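# Cap the marker and leave it on the desk

## Task

Press the cap fully home on the marker until it snaps in place, leave the capped marker lying or standing on the desk, then open the grippers and move the robot away from it. The robot must not topple over or finish leaning. The result only counts if the cap and marker stay together and in place with nothing from the robot holding them.

## Robot and tools

ROBOT. A base that can drive forward, sideways and turn, with a column about 1.75 m tall. A carriage rides up and down it (lift_m, 0 to 1 m) and holds two identical arms, each with six joints and a two-finger gripper. Arm bases sit about 0.57 m + lift_m above the floor, and part of the carriage hangs about 0.15 m lower. A hand reaches about 0.78 m from its shoulder but only about 0.38 m below its arm base. The hand is about 0.16 m long and 0.1 m wide, 0.14 m when open. Parked arm joints 1 to 6: 0, 0.05, 0.05, 1.45, 0, 0. Parked, the robot is about 0.95 m wide and 0.7 m long. Wheel motors are strong (7 N m).

CAMERAS. carriage_camera is fixed on the carriage, facing forward and tilted about 20 degrees down. left_wrist_camera and right_wrist_camera look out past the fingertips. All images are 896x504 pixels.

FRAMES. Base frame: origin on the floor below the base centre, x forward, y left, z up. left_hand and right_hand are the midpoint between each gripper's pads, in this frame, with quat_wxyz giving the hand's orientation. The hand's z axis runs along the fingers and they open along its y axis; a hand pointing straight up with joints 1, 5, 6 at 0 reads (1, 0, 0, 0). The odometry frame is the base frame at the scene's start; base_odometry counts wheel turns only, so slip shows as travel. Heading is positive leftward, -3.142 to 3.142.

execute_actions. Argument actions: a list holding one action, or empty (then it only reports state and images). An action may have base, joints, or both; motions begin together and may finish at different times. base takes exactly one relative offset from where the base last measured itself: translate_m (metres, forward positive, -2 to 2), strafe_m (metres, left positive, -2 to 2) or rotate_rad (radians, counter-clockwise/left positive, -6.3 to 6.3). joints is a single dictionary, keyed by joint name, of absolute targets (not offsets): lift_m (m, 0 to 1); for each arm, left_ or right_ prefix: joint1_rad (-2.617 to 3.054, turns arm about vertical, 0 forward, positive left), joint2_rad (0 to 3.141, shoulder: 0 upper arm back and level, 1.57 vertical, 3.14 forward and level), joint3_rad (0 to 3.141, elbow: 0 folded, 3.14 straight), joint4_rad (-1.57 to 1.57, wrist pitch, positive lifts fingertips), joint5_rad (-1.57 to 1.57, wrist yaw, positive swings fingertips right, opposite to joint1), joint6_rad (-2.094 to 2.094, roll about the fingers, positive clockwise viewed from the forearm), gripper_m (0 to 0.093 m pad gap). Any joint left out may still be driving toward an earlier target. Optional cameras: list of camera names or "all"; omitted or null means all, [] means none. An unknown key, unknown camera or out-of-range number rejects the whole call and nothing moves. One action lasts at most 15 s.

wait: seconds, 0 to 10; commands nothing and returns the same report. zoom_image: camera plus region [x0, y0, x1, y1] in pixels of that camera's latest full image, top-left origin, at most 504 by 504. finished_scene: scene, the integer number of the scene being ended; irreversible, and its result says whether the task succeeded. Replying with no tool call ends everything.

RESULTS. pictures lists the cameras in image order. joint_positions gives current values. base_status and joint_status say how each motion of the last accepted action ended: done (for the base, wheels turned the full amount, even if slipping; a move of a millimetre or two may stop short yet say done), off_target (resting away from target, possibly still pushing; normal for a gripper holding something), contact_stop or time_out (target dropped, holding where stopped). "joint command not followed", often with a cause line, means a self-collision check refused that arm's targets (grippers still move); those joints show not_followed and may be retried with later actions. on_its_own covers what this call did not command; "held at" is a held target, not a position. motor_effort is percent of maximum, positive toward larger joint values, bracket = peak in last action; readings carry bias and noise. Falling lift effort while lowering means a hand or load is resting on something. A drive_wheels value higher at rest than after a free move means the base still presses on something. MOTOR HOT appears from 75 °C; OVER-TEMPERATURE FAULT means an arm was stopped for heat (at 100 °C it goes limp and drops); affected keys then show limit_stop_at_motor_heat and need resending. ARM HIT means an arm struck the robot hard.

CAUTIONS. Hand readings drift from truth, more at full reach; a level hand sags 10 to 17 cm under 1 kg. Grip force is about 45 to 60 N per pad. Outstretched arms heat quickly even empty, so do not hold them out long; the robot keeps its last command while you think. Arms and grippers have no contact stop: a blocked arm keeps pushing and springs forward when freed. Base and lift stop on contact only after the hit, sometimes not at all; the base may roll about 0.3 m after an arm touches something, and arms are not watched during turns. After a blocked drive, back off about 0.2 m the way you came (or turn back), again if still pressed. The column can hit a table edge that the base passes under; reversing into such an edge can topple the robot. Tipping is likeliest with a high carriage, stretched arms, loads, pulling, or sudden stops, and only images reveal a lean. Never let the arms strike or press on each other; to free a refused arm, move it clear first, then the other in a later action. Avoid drops, slams and hard shoves of the marker, cap or desk.

Each tool is called after "Emit:" in YAML: its name, and indented under it one key for each argument.

## Session

I'll start by checking the robot's state and the camera views.

Emit:
execute_actions:
  actions: []

Scene clock: 0.00 s.
base_odometry: x=+0.000 y=+0.000 heading=+0.000 (m, m, rad; odometry frame)
base_status: not commanded
joint_positions: lift_m=+0.303 left_joint1_rad=+0.015 left_joint2_rad=+0.047 left_joint3_rad=+0.051 left_joint4_rad=+1.480 left_joint5_rad=+0.052 left_joint6_rad=+0.015 left_gripper_m=+0.095 right_joint1_rad=+0.021 right_joint2_rad=+0.025 right_joint3_rad=+0.020 right_joint4_rad=+1.431 right_joint5_rad=-0.005 right_joint6_rad=-0.023 right_gripper_m=+0.095
joint_status: not commanded
motor_effort: lift_m=+18 drive_wheels=-2 (%)
left_hand: x=+0.2957 y=+0.3374 z=+1.2949 quat_wxyz=(+0.999, +0.026, +0.043, +0.014) (m; base frame)
right_hand: x=+0.3101 y=-0.3444 z=+1.2854 quat_wxyz=(+0.997, -0.004, +0.073, -0.001) (m; base frame)
pictures: carriage_camera, left_wrist_camera, right_wrist_camera
Images, in order (width x height): carriage_camera 896x504, left_wrist_camera 896x504, right_wrist_camera 896x504.

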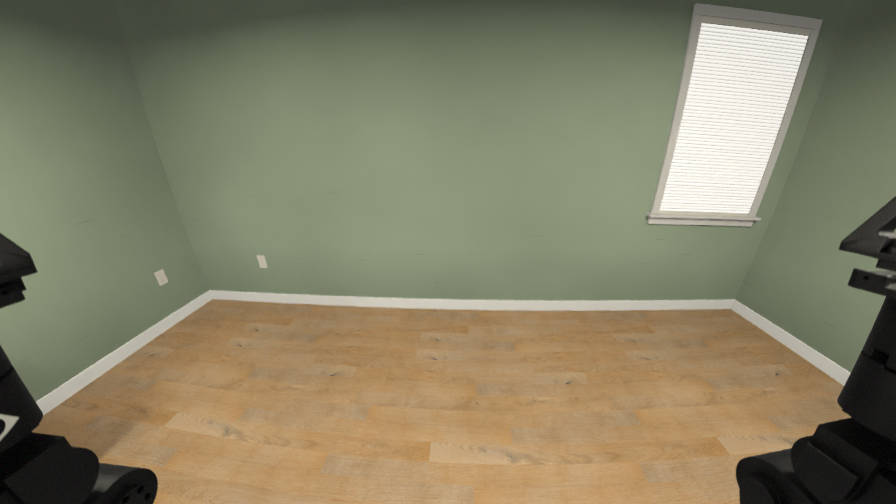

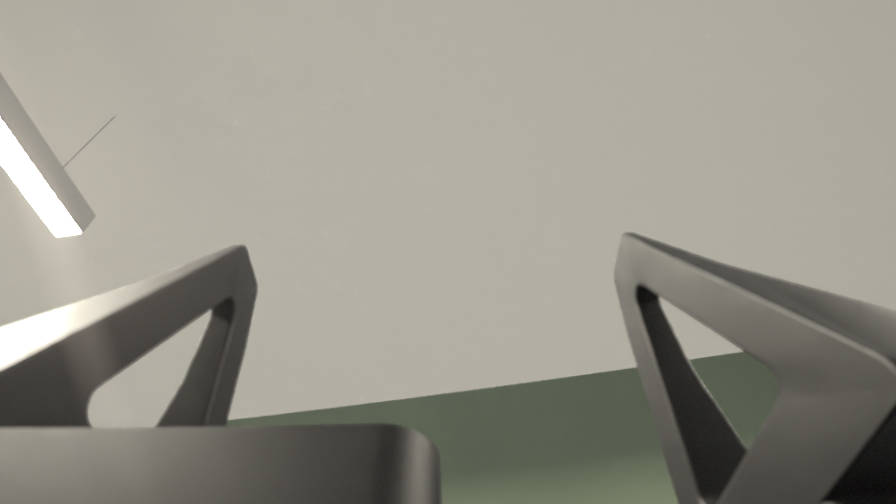

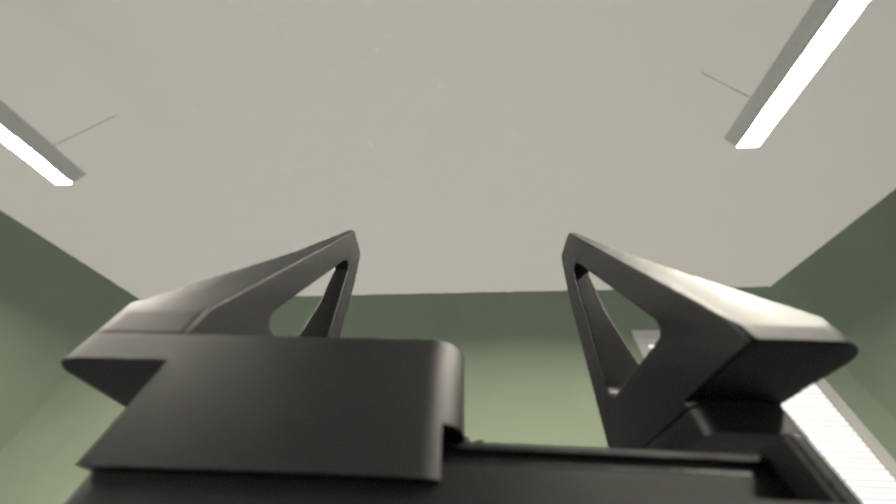

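Emit:
execute_actions:
  actions:
    - {"base": {"rotate_rad": 2.0}}
  cameras: ["carriage_camera"]

Scene clock: 3.57 s.
base_odometry: x=+0.000 y=+0.000 heading=+2.000 (m, m, rad; odometry frame)
base_status: done
joint_positions: lift_m=+0.303 left_joint1_rad=+0.015 left_joint2_rad=+0.047 left_joint3_rad=+0.051 left_joint4_rad=+1.480 left_joint5_rad=+0.052 left_joint6_rad=+0.015 left_gripper_m=+0.095 right_joint1_rad=+0.021 right_joint2_rad=+0.025 right_joint3_rad=+0.020 right_joint4_rad=+1.430 right_joint5_rad=-0.005 right_joint6_rad=-0.023 right_gripper_m=+0.095
joint_status: not commanded
motor_effort: lift_m=+18(18) drive_wheels=+4(15) (%)
left_hand: x=+0.2957 y=+0.3374 z=+1.2949 quat_wxyz=(+0.999, +0.026, +0.043, +0.014) (m; base frame)
right_hand: x=+0.3104 y=-0.3444 z=+1.2854 quat_wxyz=(+0.997, -0.004, +0.073, -0.001) (m; base frame)
pictures: carriage_camera
Images, in order (width x height): carriage_camera 896x504.

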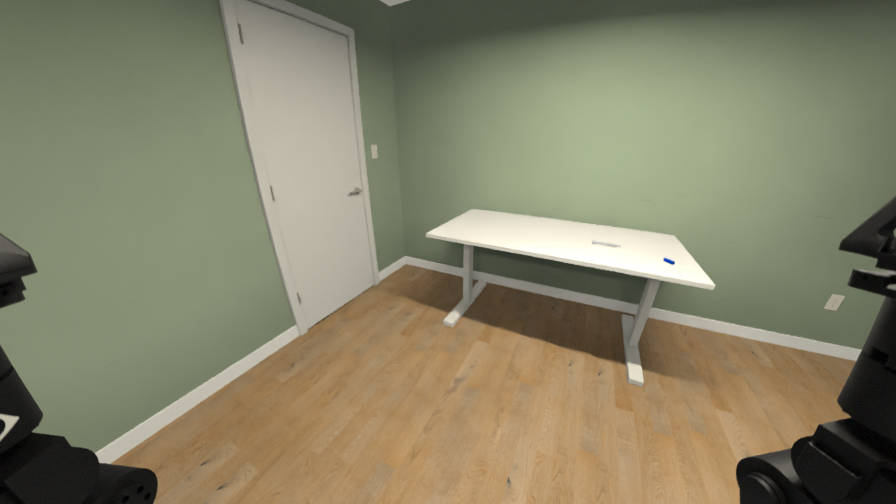

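Emit:
execute_actions:
  actions:
    - {"base": {"rotate_rad": -0.45}}
  cameras: ["carriage_camera"]

Scene clock: 5.43 s.
base_odometry: x=+0.000 y=+0.000 heading=+1.551 (m, m, rad; odometry frame)
base_status: done
joint_positions: lift_m=+0.303 left_joint1_rad=+0.015 left_joint2_rad=+0.047 left_joint3_rad=+0.051 left_joint4_rad=+1.480 left_joint5_rad=+0.052 left_joint6_rad=+0.015 left_gripper_m=+0.095 right_joint1_rad=+0.021 right_joint2_rad=+0.025 right_joint3_rad=+0.020 right_joint4_rad=+1.430 right_joint5_rad=-0.005 right_joint6_rad=-0.023 right_gripper_m=+0.095
joint_status: not commanded
motor_effort: lift_m=+18(18) drive_wheels=-17(17) (%)
left_hand: x=+0.2957 y=+0.3374 z=+1.2949 quat_wxyz=(+0.999, +0.026, +0.043, +0.014) (m; base frame)
right_hand: x=+0.3104 y=-0.3444 z=+1.2854 quat_wxyz=(+0.997, -0.004, +0.073, -0.001) (m; base frame)
pictures: carriage_camera
Images, in order (width x height): carriage_camera 896x504.

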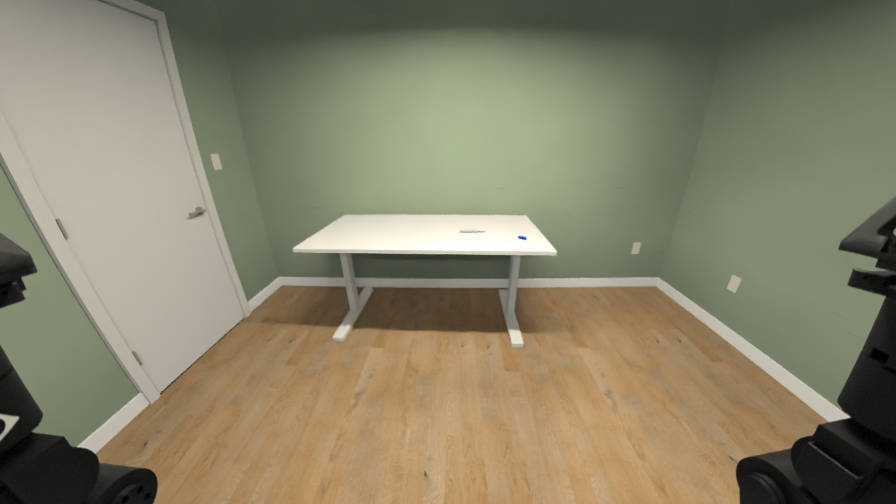

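Emit:
zoom_image:
  camera: "carriage_camera"
  region: [400, 200, 580, 270]

Emit:
execute_actions:
  actions:
    - {"base": {"translate_m": 0.8}}
  cameras: ["carriage_camera"]

Region (400, 200, 580, 270) of carriage_camera's 896x504 image, scaled by 2.800, with more detail than that image has.

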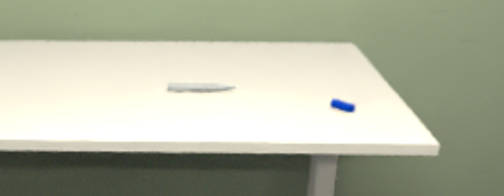

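Scene clock: 9.47 s.
base_odometry: x=+0.015 y=+0.800 heading=+1.552 (m, m, rad; odometry frame)
base_status: done
joint_positions: lift_m=+0.303 left_joint1_rad=+0.015 left_joint2_rad=+0.047 left_joint3_rad=+0.051 left_joint4_rad=+1.481 left_joint5_rad=+0.052 left_joint6_rad=+0.015 left_gripper_m=+0.095 right_joint1_rad=+0.021 right_joint2_rad=+0.025 right_joint3_rad=+0.020 right_joint4_rad=+1.430 right_joint5_rad=-0.005 right_joint6_rad=-0.023 right_gripper_m=+0.095
joint_status: not commanded
motor_effort: lift_m=+18(18) drive_wheels=-10(20) (%)
left_hand: x=+0.2954 y=+0.3374 z=+1.2950 quat_wxyz=(+0.999, +0.026, +0.043, +0.014) (m; base frame)
right_hand: x=+0.3102 y=-0.3444 z=+1.2854 quat_wxyz=(+0.997, -0.004, +0.073, -0.001) (m; base frame)
pictures: carriage_camera
Images, in order (width x height): carriage_camera 896x504.

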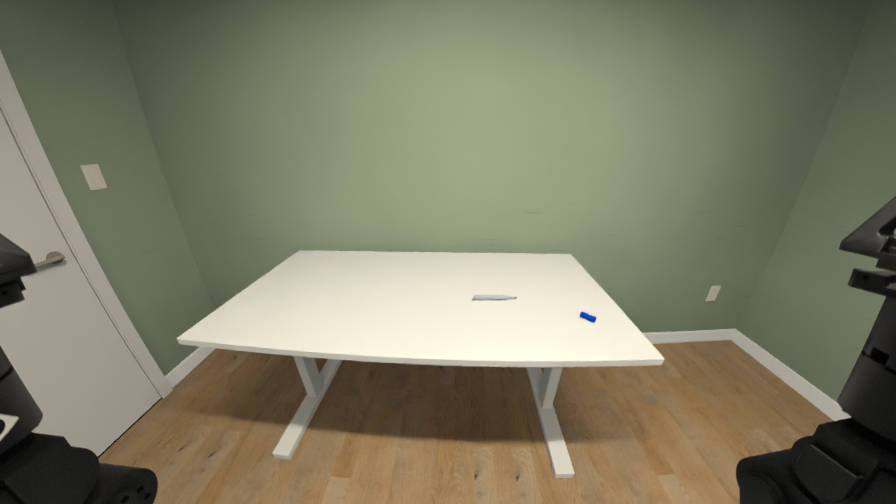

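Emit:
execute_actions:
  actions:
    - {"base": {"strafe_m": -0.33}, "joints": {"lift_m": 0.4}}
  cameras: ["carriage_camera"]

Emit:
execute_actions:
  actions:
    - {"base": {"translate_m": 0.3}}
  cameras: ["carriage_camera"]

Scene clock: 13.60 s.
base_odometry: x=+0.345 y=+0.794 heading=+1.553 (m, m, rad; odometry frame)
base_status: done
joint_positions: lift_m=+0.400 left_joint1_rad=+0.015 left_joint2_rad=+0.047 left_joint3_rad=+0.051 left_joint4_rad=+1.481 left_joint5_rad=+0.052 left_joint6_rad=+0.015 left_gripper_m=+0.095 right_joint1_rad=+0.021 right_joint2_rad=+0.025 right_joint3_rad=+0.020 right_joint4_rad=+1.430 right_joint5_rad=-0.005 right_joint6_rad=-0.023 right_gripper_m=+0.095
joint_status: all done
motor_effort: lift_m=+18(22) drive_wheels=-6(11) (%)
left_hand: x=+0.2953 y=+0.3374 z=+1.3922 quat_wxyz=(+0.999, +0.026, +0.043, +0.014) (m; base frame)
right_hand: x=+0.3103 y=-0.3444 z=+1.3827 quat_wxyz=(+0.997, -0.004, +0.073, -0.001) (m; base frame)
pictures: carriage_camera
Images, in order (width x height): carriage_camera 896x504.

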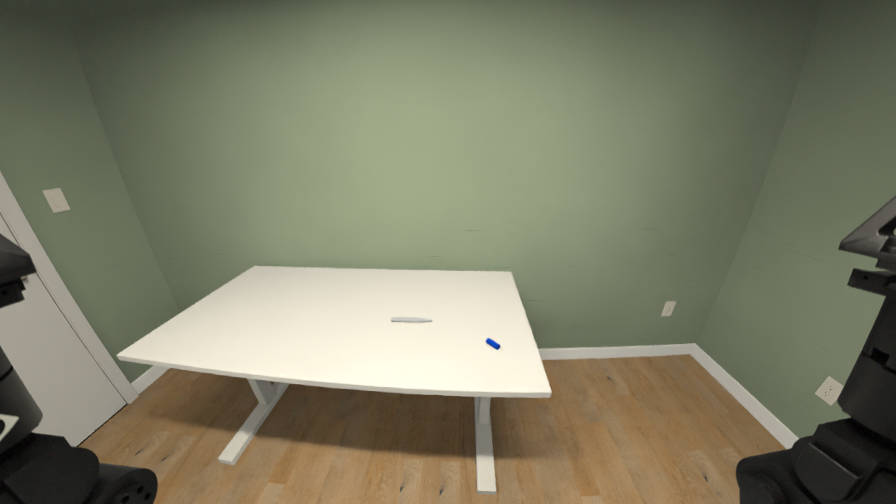

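Scene clock: 16.07 s.
base_odometry: x=+0.351 y=+1.094 heading=+1.552 (m, m, rad; odometry frame)
base_status: done
joint_positions: lift_m=+0.400 left_joint1_rad=+0.015 left_joint2_rad=+0.047 left_joint3_rad=+0.051 left_joint4_rad=+1.481 left_joint5_rad=+0.052 left_joint6_rad=+0.015 left_gripper_m=+0.095 right_joint1_rad=+0.021 right_joint2_rad=+0.025 right_joint3_rad=+0.020 right_joint4_rad=+1.429 right_joint5_rad=-0.005 right_joint6_rad=-0.023 right_gripper_m=+0.095
joint_status: not commanded
motor_effort: lift_m=+19(18) drive_wheels=-8(11) (%)
left_hand: x=+0.2955 y=+0.3374 z=+1.3922 quat_wxyz=(+0.999, +0.026, +0.043, +0.014) (m; base frame)
right_hand: x=+0.3105 y=-0.3444 z=+1.3827 quat_wxyz=(+0.997, -0.004, +0.073, -0.001) (m; base frame)
pictures: carriage_camera
Images, in order (width x height): carriage_camera 896x504.

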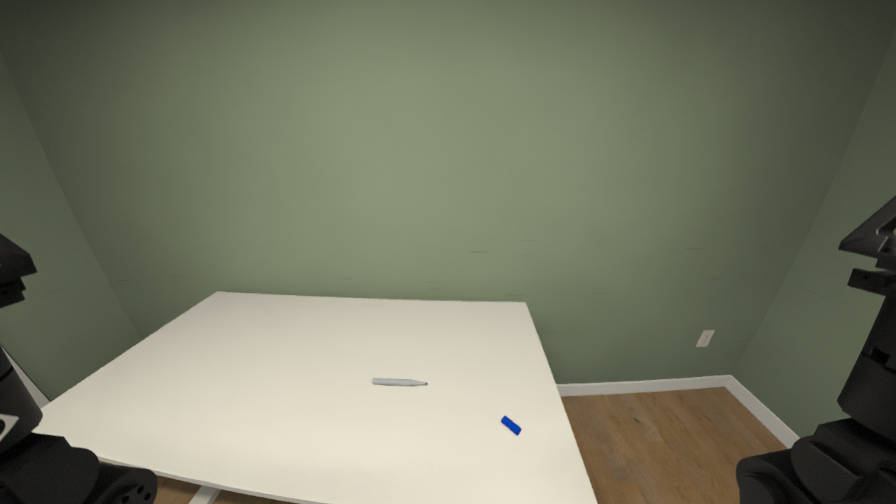

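Emit:
zoom_image:
  camera: "carriage_camera"
  region: [350, 350, 550, 460]

Region (350, 350, 550, 460) of carriage_camera's 896x504 image, scaled by 2.520, with more detail than that image has; it fills the top 277 rows of this view, and the rest is white.

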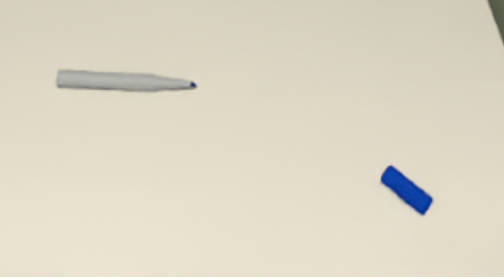

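Emit:
execute_actions:
  actions:
    - {"joints": {"left_joint1_rad": -0.4, "left_joint2_rad": 1.9, "left_joint3_rad": 1.5, "left_joint4_rad": -1.17, "right_joint1_rad": 0.4, "right_joint2_rad": 1.7, "right_joint3_rad": 1.2, "right_joint4_rad": -1.07}}

Scene clock: 18.53 s.
base_odometry: x=+0.351 y=+1.094 heading=+1.552 (m, m, rad; odometry frame)
base_status: not commanded
joint_positions: lift_m=+0.400 left_joint1_rad=-0.392 left_joint2_rad=+1.906 left_joint3_rad=+1.476 left_joint4_rad=-1.165 left_joint5_rad=+0.052 left_joint6_rad=+0.015 left_gripper_m=+0.095 right_joint1_rad=+0.394 right_joint2_rad=+1.697 right_joint3_rad=+1.165 right_joint4_rad=-1.066 right_joint5_rad=-0.005 right_joint6_rad=-0.023 right_gripper_m=+0.095
joint_status: all done
motor_effort: lift_m=+19(19) drive_wheels=-7(8) (%)
left_hand: x=+0.5919 y=+0.2046 z=+1.0301 quat_wxyz=(-0.017, +0.202, +0.979, -0.023) (m; base frame)
right_hand: x=+0.5389 y=-0.2346 z=+1.0176 quat_wxyz=(-0.014, -0.207, +0.978, +0.000) (m; base frame)
pictures: carriage_camera, left_wrist_camera, right_wrist_camera
Images, in order (width x height): carriage_camera 896x504, left_wrist_camera 896x504, right_wrist_camera 896x504.

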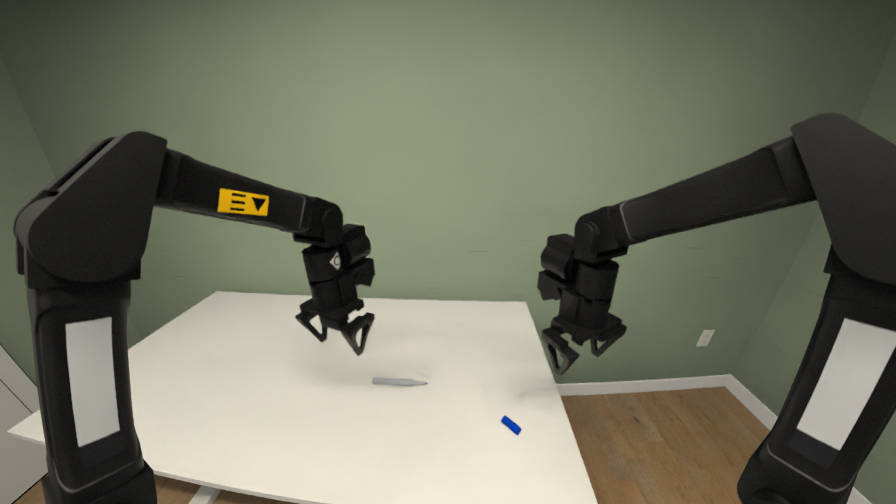

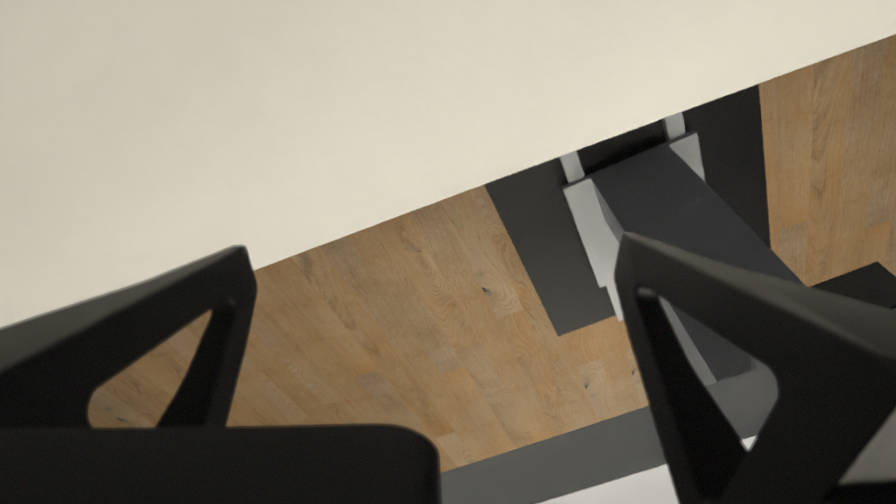

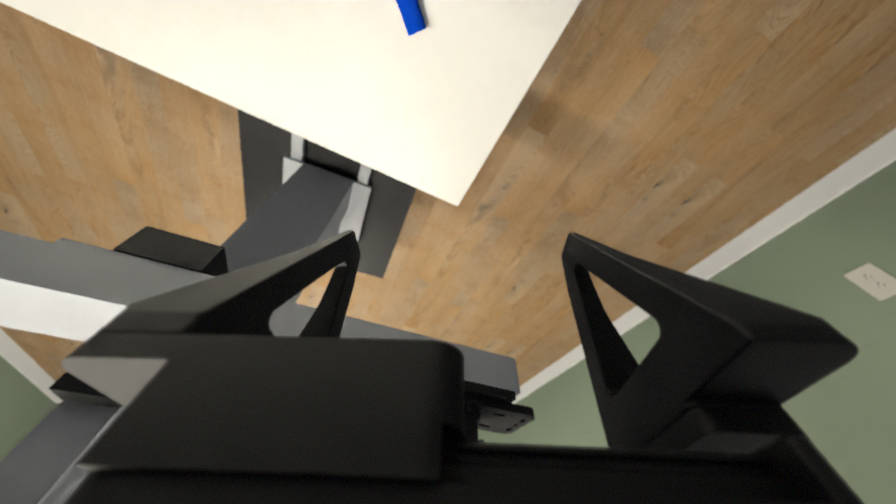

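Emit:
zoom_image:
  camera: "right_wrist_camera"
  region: [340, 0, 480, 70]

Emit:
zoom_image:
  camera: "carriage_camera"
  region: [480, 400, 550, 450]

Region (340, 0, 480, 70) of right_wrist_camera's 896x504 image, scaled by 3.600, with more detail than that image has.

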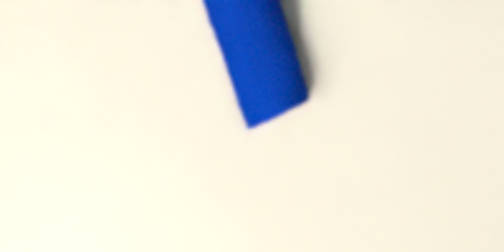

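Region (480, 400, 550, 450) of carriage_camera's 896x504 image, scaled by 7.200, with more detail than that image has; it fills the top 360 rows of this view, and the rest is white.

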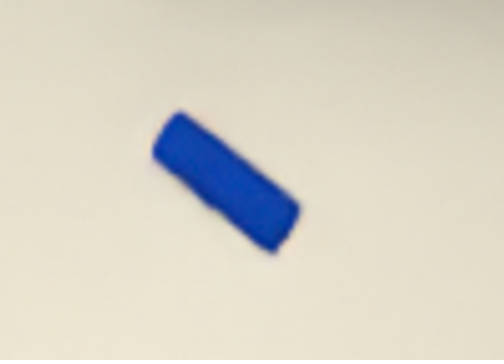

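Emit:
execute_actions:
  actions:
    - {"joints": {"left_joint1_rad": -0.397, "left_joint2_rad": 2.586, "left_joint3_rad": 2.01, "left_joint4_rad": -0.978, "left_joint5_rad": 0.0, "left_joint6_rad": 1.229, "right_joint1_rad": 0.575, "right_joint2_rad": 2.229, "right_joint3_rad": 1.345, "right_joint4_rad": -0.659, "right_joint5_rad": 0.0, "right_joint6_rad": -0.345}}

Scene clock: 22.00 s.
base_odometry: x=+0.351 y=+1.094 heading=+1.552 (m, m, rad; odometry frame)
base_status: not commanded
joint_positions: lift_m=+0.400 left_joint1_rad=-0.392 left_joint2_rad=+2.603 left_joint3_rad=+1.989 left_joint4_rad=-0.974 left_joint5_rad=+0.005 left_joint6_rad=+1.224 left_gripper_m=+0.095 right_joint1_rad=+0.581 right_joint2_rad=+2.232 right_joint3_rad=+1.337 right_joint4_rad=-0.669 right_joint5_rad=-0.001 right_joint6_rad=-0.338 right_gripper_m=+0.095
joint_status: all done
motor_effort: lift_m=+18(19) drive_wheels=-7(8) (%)
left_hand: x=+0.7137 y=+0.1632 z=+0.8714 quat_wxyz=(-0.007, +0.723, +0.691, -0.006) (m; base frame)
right_hand: x=+0.5942 y=-0.1352 z=+0.8831 quat_wxyz=(+0.004, -0.443, +0.896, +0.001) (m; base frame)
pictures: carriage_camera, left_wrist_camera, right_wrist_camera
Images, in order (width x height): carriage_camera 896x504, left_wrist_camera 896x504, right_wrist_camera 896x504.

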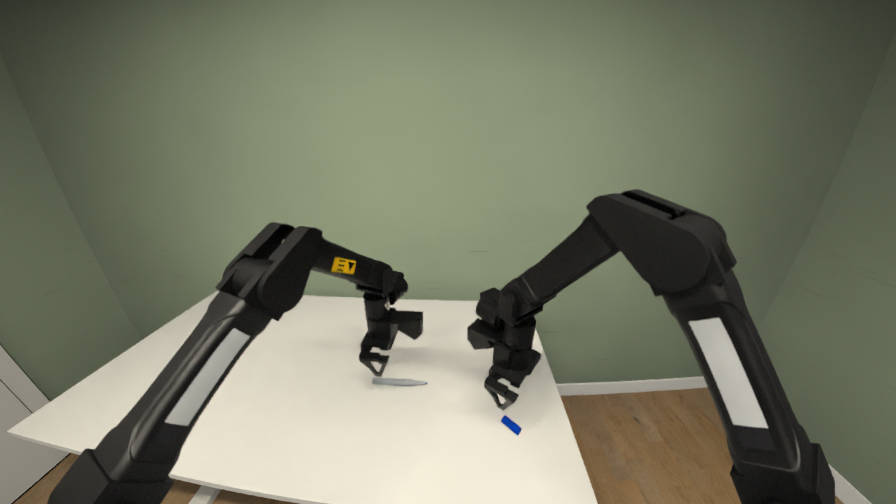

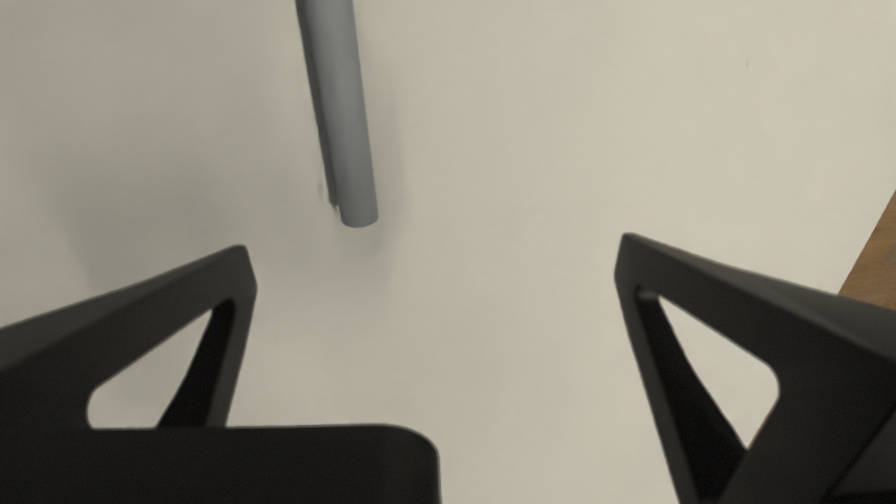

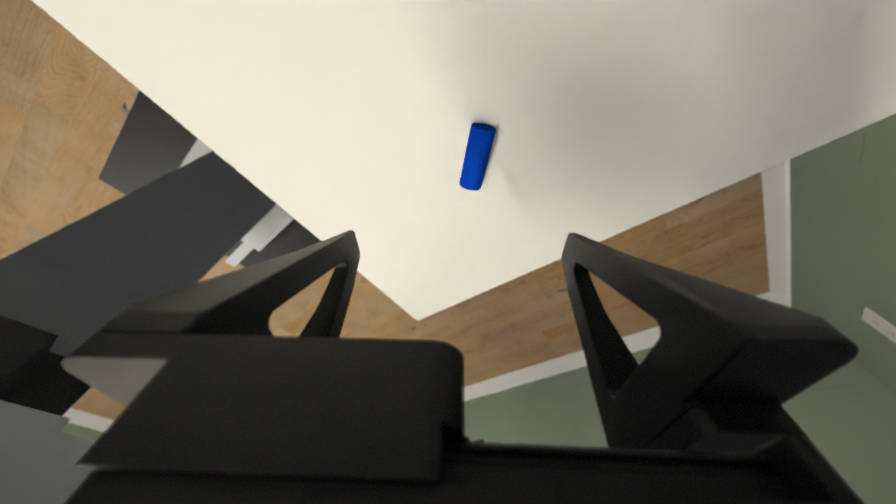

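Emit:
zoom_image:
  camera: "right_wrist_camera"
  region: [420, 100, 540, 210]

Region (420, 100, 540, 210) of right_wrist_camera's 896x504 image, scaled by 4.200, with more detail than that image has; it fills the top 462 rows of this view, and the rest is white.

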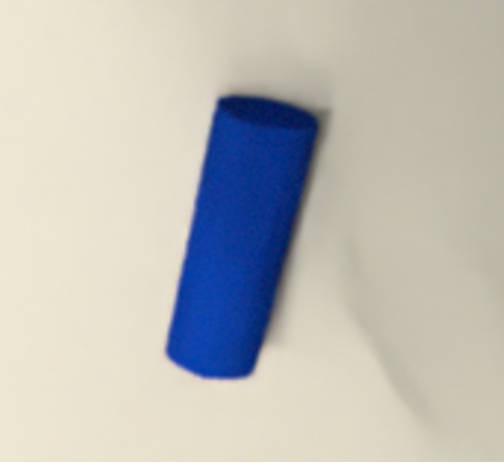

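Emit:
execute_actions:
  actions:
    - {"base": {"translate_m": 0.08}, "joints": {"left_joint1_rad": -0.43, "left_joint2_rad": 2.575, "left_joint3_rad": 1.69, "left_joint4_rad": -0.66, "left_joint5_rad": 0.0, "left_joint6_rad": 1.14, "right_joint1_rad": 0.667, "right_joint2_rad": 2.29, "right_joint3_rad": 1.03, "right_joint4_rad": -0.295, "right_joint5_rad": 0.0, "right_joint6_rad": -0.085}}

Scene clock: 24.90 s.
base_odometry: x=+0.353 y=+1.174 heading=+1.551 (m, m, rad; odometry frame)
base_status: done
joint_positions: lift_m=+0.400 left_joint1_rad=-0.431 left_joint2_rad=+2.583 left_joint3_rad=+1.694 left_joint4_rad=-0.670 left_joint5_rad=+0.003 left_joint6_rad=+1.145 left_gripper_m=+0.095 right_joint1_rad=+0.671 right_joint2_rad=+2.286 right_joint3_rad=+1.043 right_joint4_rad=-0.305 right_joint5_rad=-0.002 right_joint6_rad=-0.093 right_gripper_m=+0.095
joint_status: all done
motor_effort: lift_m=+19(18) drive_wheels=+3(14) (%)
left_hand: x=+0.6796 y=+0.1585 z=+0.8156 quat_wxyz=(+0.006, +0.709, +0.705, +0.001) (m; base frame)
right_hand: x=+0.5350 y=-0.1377 z=+0.8151 quat_wxyz=(+0.011, -0.373, +0.928, +0.004) (m; base frame)
pictures: carriage_camera, left_wrist_camera, right_wrist_camera
Images, in order (width x height): carriage_camera 896x504, left_wrist_camera 896x504, right_wrist_camera 896x504.

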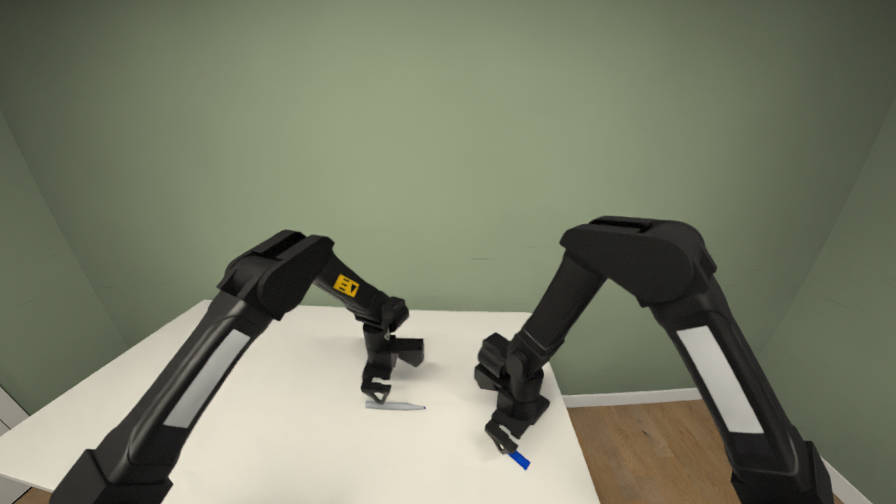

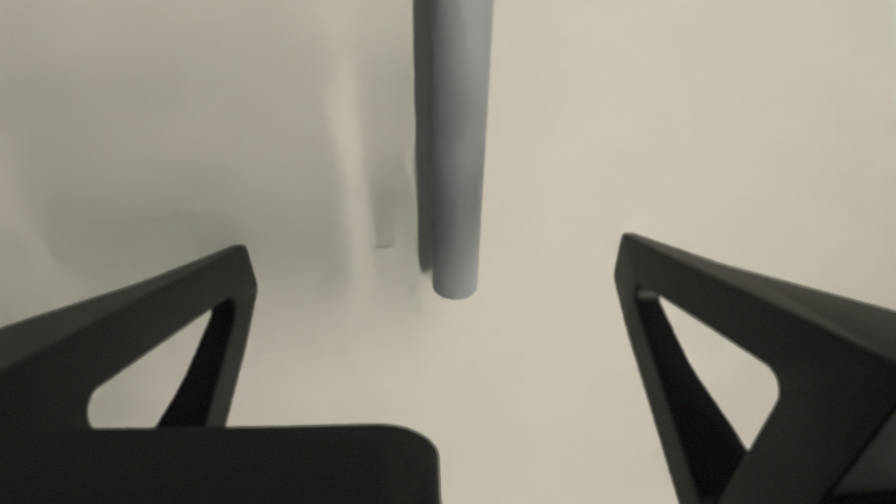

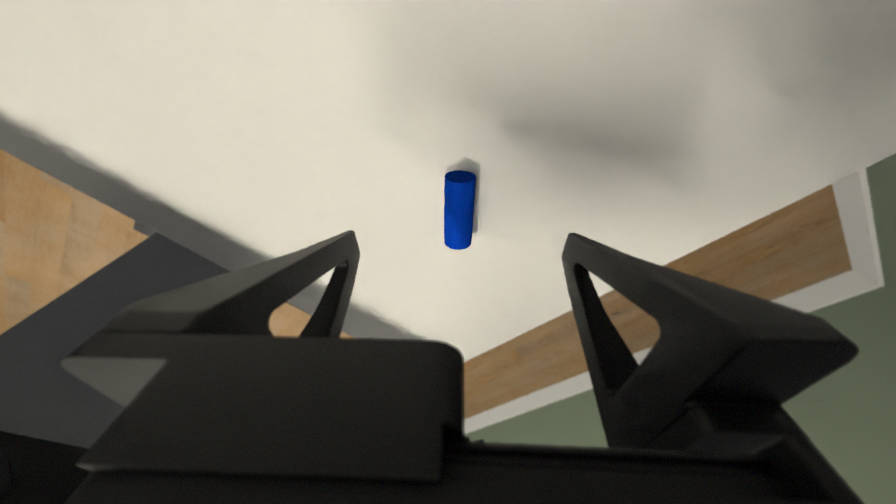

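Emit:
zoom_image:
  camera: "right_wrist_camera"
  region: [410, 150, 510, 260]

Region (410, 150, 510, 260) of right_wrist_camera's 896x504 image, scaled by 4.582, with more detail than that image has; it fills the left 458 columns of this view, and the rest is white.

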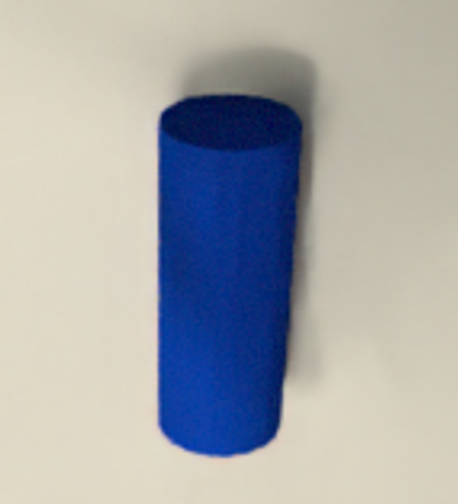

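Emit:
execute_actions:
  actions:
    - {"joints": {"lift_m": 0.35}}

Scene clock: 25.90 s.
base_odometry: x=+0.353 y=+1.174 heading=+1.551 (m, m, rad; odometry frame)
base_status: not commanded
joint_positions: lift_m=+0.350 left_joint1_rad=-0.431 left_joint2_rad=+2.586 left_joint3_rad=+1.694 left_joint4_rad=-0.666 left_joint5_rad=+0.002 left_joint6_rad=+1.145 left_gripper_m=+0.095 right_joint1_rad=+0.671 right_joint2_rad=+2.289 right_joint3_rad=+1.043 right_joint4_rad=-0.300 right_joint5_rad=-0.001 right_joint6_rad=-0.092 right_gripper_m=+0.095
joint_status: all done
motor_effort: lift_m=+17(17) drive_wheels=+3(8) (%)
left_hand: x=+0.6801 y=+0.1584 z=+0.7648 quat_wxyz=(+0.007, +0.709, +0.705, +0.001) (m; base frame)
right_hand: x=+0.5353 y=-0.1375 z=+0.7644 quat_wxyz=(+0.012, -0.373, +0.928, +0.004) (m; base frame)
pictures: carriage_camera, left_wrist_camera, right_wrist_camera
Images, in order (width x height): carriage_camera 896x504, left_wrist_camera 896x504, right_wrist_camera 896x504.

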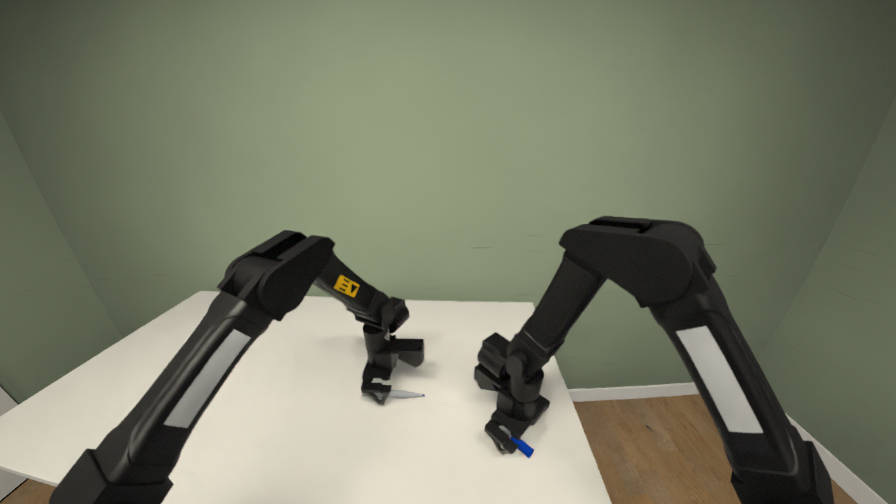

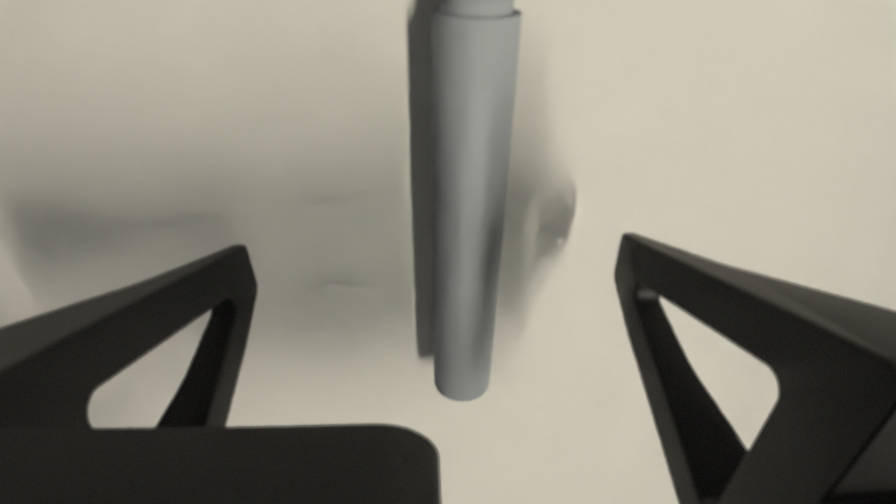

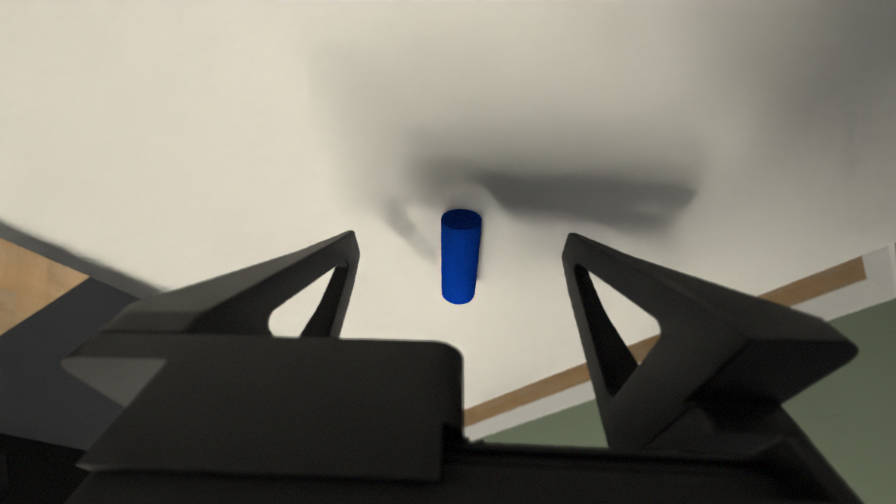

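Emit:
execute_actions:
  actions:
    - {"joints": {"lift_m": 0.336, "left_joint1_rad": -0.443, "left_joint2_rad": 2.56, "left_joint3_rad": 1.655, "left_joint4_rad": -0.66, "left_joint6_rad": 1.13, "right_joint1_rad": 0.662, "right_joint2_rad": 2.243, "right_joint3_rad": 0.943, "right_joint4_rad": -0.27, "right_joint6_rad": -0.098}}

Scene clock: 29.37 s.
base_odometry: x=+0.353 y=+1.174 heading=+1.551 (m, m, rad; odometry frame)
base_status: not commanded
joint_positions: lift_m=+0.336 left_joint1_rad=-0.434 left_joint2_rad=+2.571 left_joint3_rad=+1.662 left_joint4_rad=-0.665 left_joint5_rad=+0.002 left_joint6_rad=+1.135 left_gripper_m=+0.095 right_joint1_rad=+0.669 right_joint2_rad=+2.266 right_joint3_rad=+0.957 right_joint4_rad=-0.276 right_joint5_rad=-0.001 right_joint6_rad=-0.098 right_gripper_m=+0.095
joint_status: all done
motor_effort: lift_m=+16(16) drive_wheels=+3(4) (%)
left_hand: x=+0.6716 y=+0.1613 z=+0.7506 quat_wxyz=(-0.001, +0.706, +0.708, -0.001) (m; base frame)
right_hand: x=+0.5137 y=-0.1555 z=+0.7461 quat_wxyz=(-0.007, -0.374, +0.927, -0.002) (m; base frame)
pictures: carriage_camera, left_wrist_camera, right_wrist_camera
Images, in order (width x height): carriage_camera 896x504, left_wrist_camera 896x504, right_wrist_camera 896x504.

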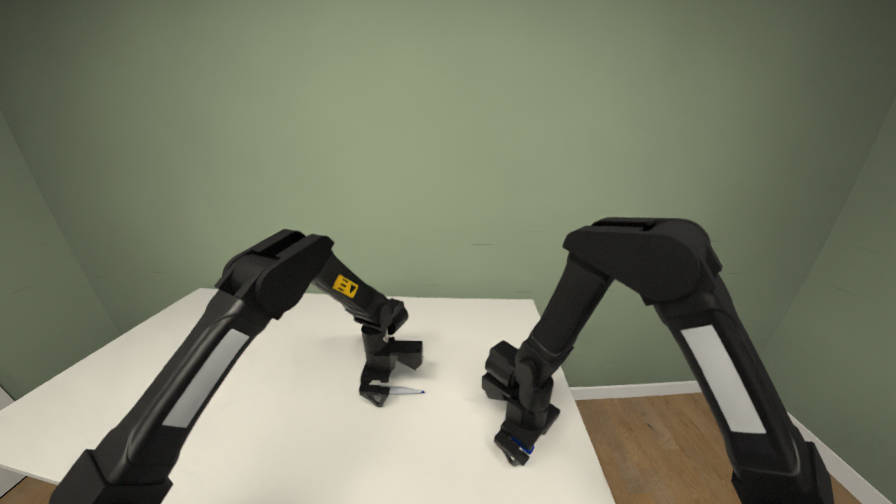

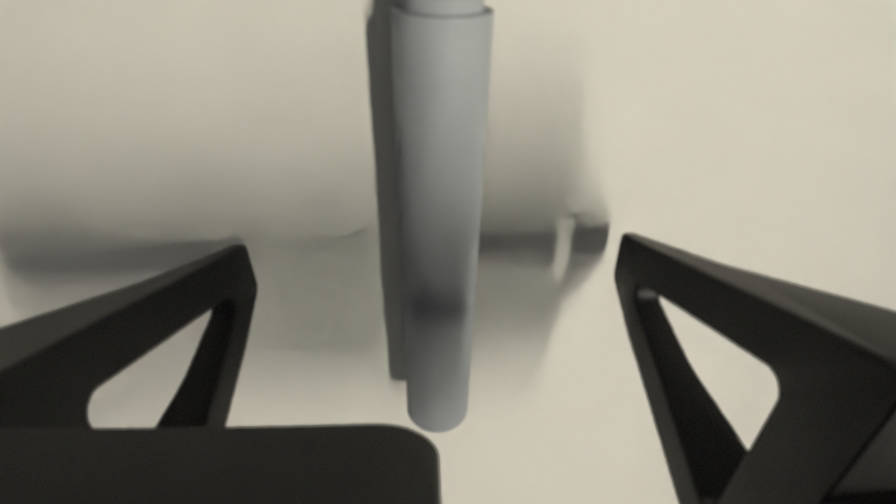

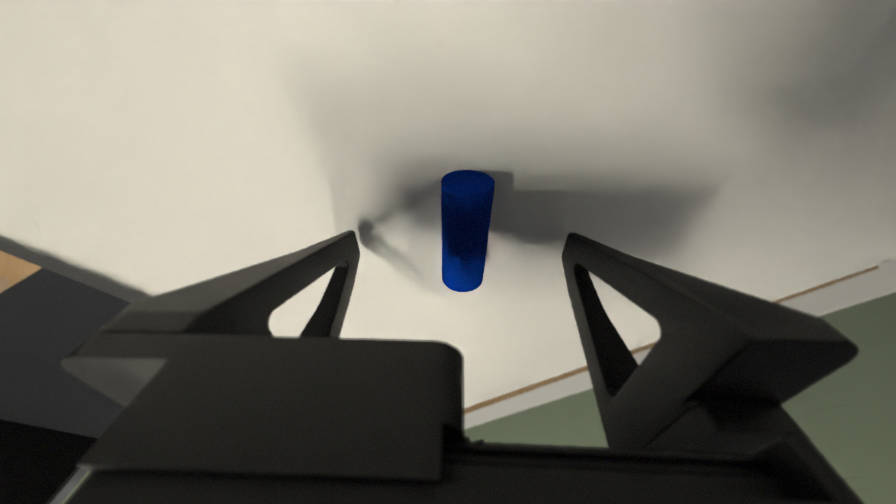

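Emit:
execute_actions:
  actions:
    - {"joints": {"lift_m": 0.333, "left_gripper_m": 0.0, "right_gripper_m": 0.0}}

Scene clock: 30.27 s.
base_odometry: x=+0.353 y=+1.174 heading=+1.551 (m, m, rad; odometry frame)
base_status: not commanded
joint_positions: lift_m=+0.333 left_joint1_rad=-0.434 left_joint2_rad=+2.572 left_joint3_rad=+1.660 left_joint4_rad=-0.664 left_joint5_rad=+0.002 left_joint6_rad=+1.135 left_gripper_m=+0.018 right_joint1_rad=+0.669 right_joint2_rad=+2.264 right_joint3_rad=+0.957 right_joint4_rad=-0.274 right_joint5_rad=-0.001 right_joint6_rad=-0.098 right_gripper_m=+0.018
joint_status: left_gripper_m off_target (ended at +0.018, target +0.000); right_gripper_m off_target (ended at +0.018, target +0.000); the others done
motor_effort: lift_m=+15(16) drive_wheels=+3(3) (%)
left_hand: x=+0.6710 y=+0.1616 z=+0.7470 quat_wxyz=(-0.002, +0.706, +0.708, -0.002) (m; base frame)
right_hand: x=+0.5148 y=-0.1548 z=+0.7438 quat_wxyz=(-0.005, -0.374, +0.927, -0.001) (m; base frame)
pictures: carriage_camera, left_wrist_camera, right_wrist_camera
Images, in order (width x height): carriage_camera 896x504, left_wrist_camera 896x504, right_wrist_camera 896x504.

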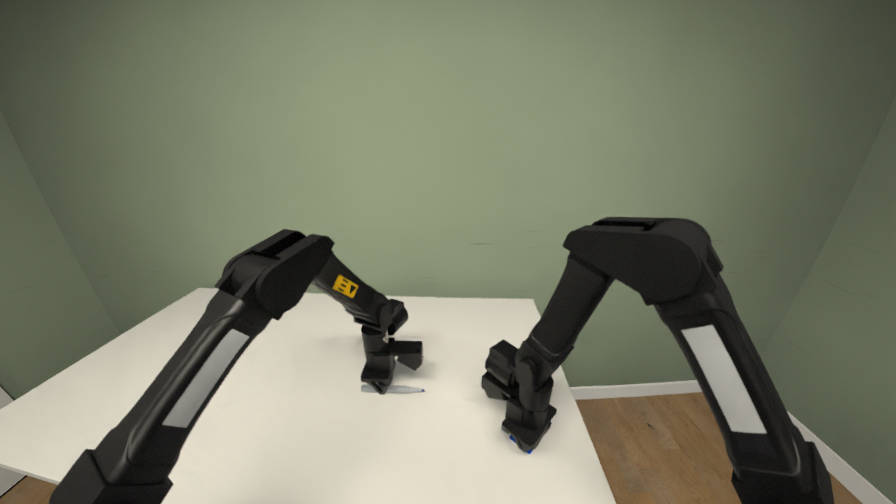

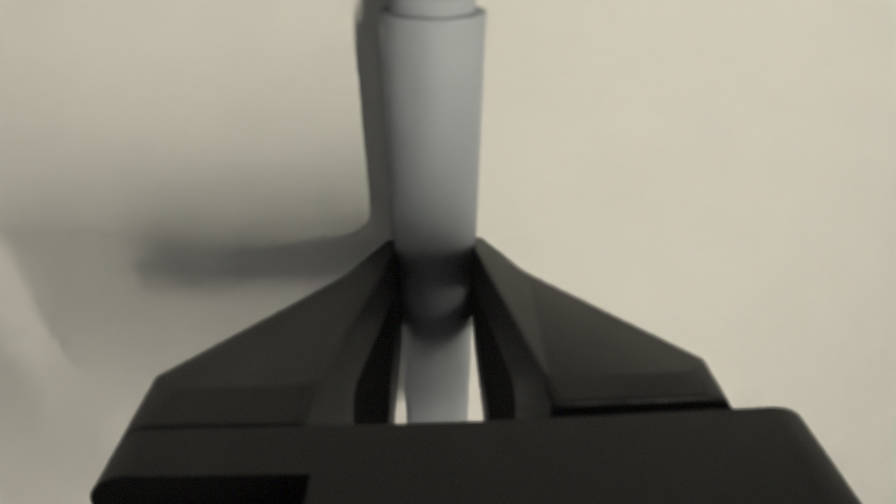

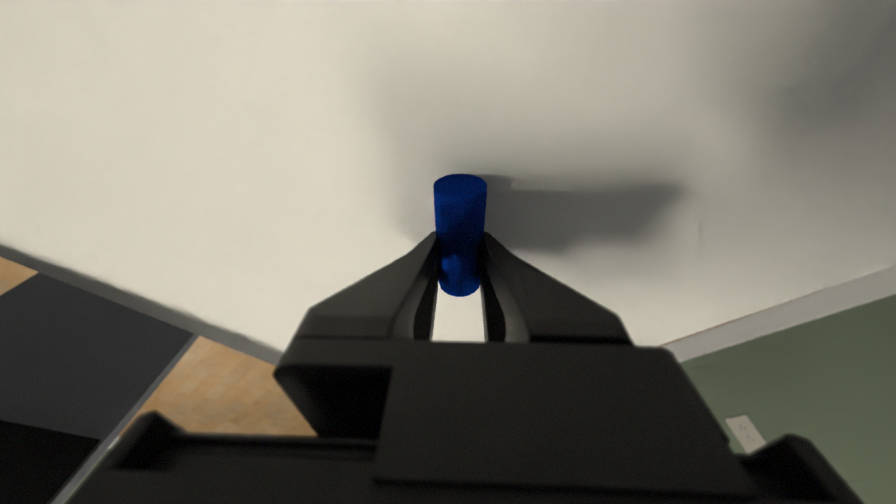

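Emit:
execute_actions:
  actions:
    - {"joints": {"lift_m": 0.43}}
  cameras: ["carriage_camera"]

Scene clock: 32.47 s.
base_odometry: x=+0.353 y=+1.174 heading=+1.551 (m, m, rad; odometry frame)
base_status: not commanded
joint_positions: lift_m=+0.430 left_joint1_rad=-0.434 left_joint2_rad=+2.568 left_joint3_rad=+1.660 left_joint4_rad=-0.662 left_joint5_rad=+0.001 left_joint6_rad=+1.135 left_gripper_m=+0.018 right_joint1_rad=+0.669 right_joint2_rad=+2.257 right_joint3_rad=+0.957 right_joint4_rad=-0.274 right_joint5_rad=-0.001 right_joint6_rad=-0.098 right_gripper_m=+0.018
joint_status: all done
motor_effort: lift_m=+18(22) drive_wheels=+4(3) (%)
left_hand: x=+0.6723 y=+0.1611 z=+0.8454 quat_wxyz=(+0.000, +0.706, +0.708, +0.000) (m; base frame)
right_hand: x=+0.5163 y=-0.1536 z=+0.8425 quat_wxyz=(-0.001, -0.374, +0.927, +0.000) (m; base frame)
pictures: carriage_camera
Images, in order (width x height): carriage_camera 896x504.

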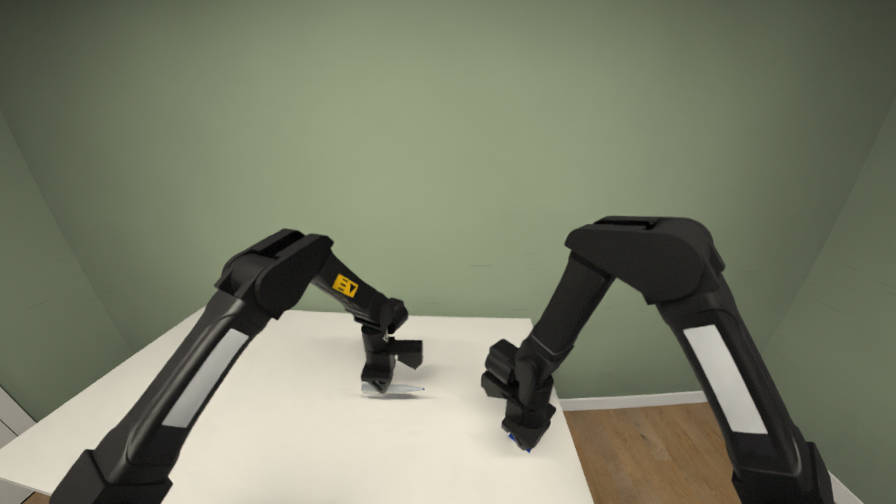

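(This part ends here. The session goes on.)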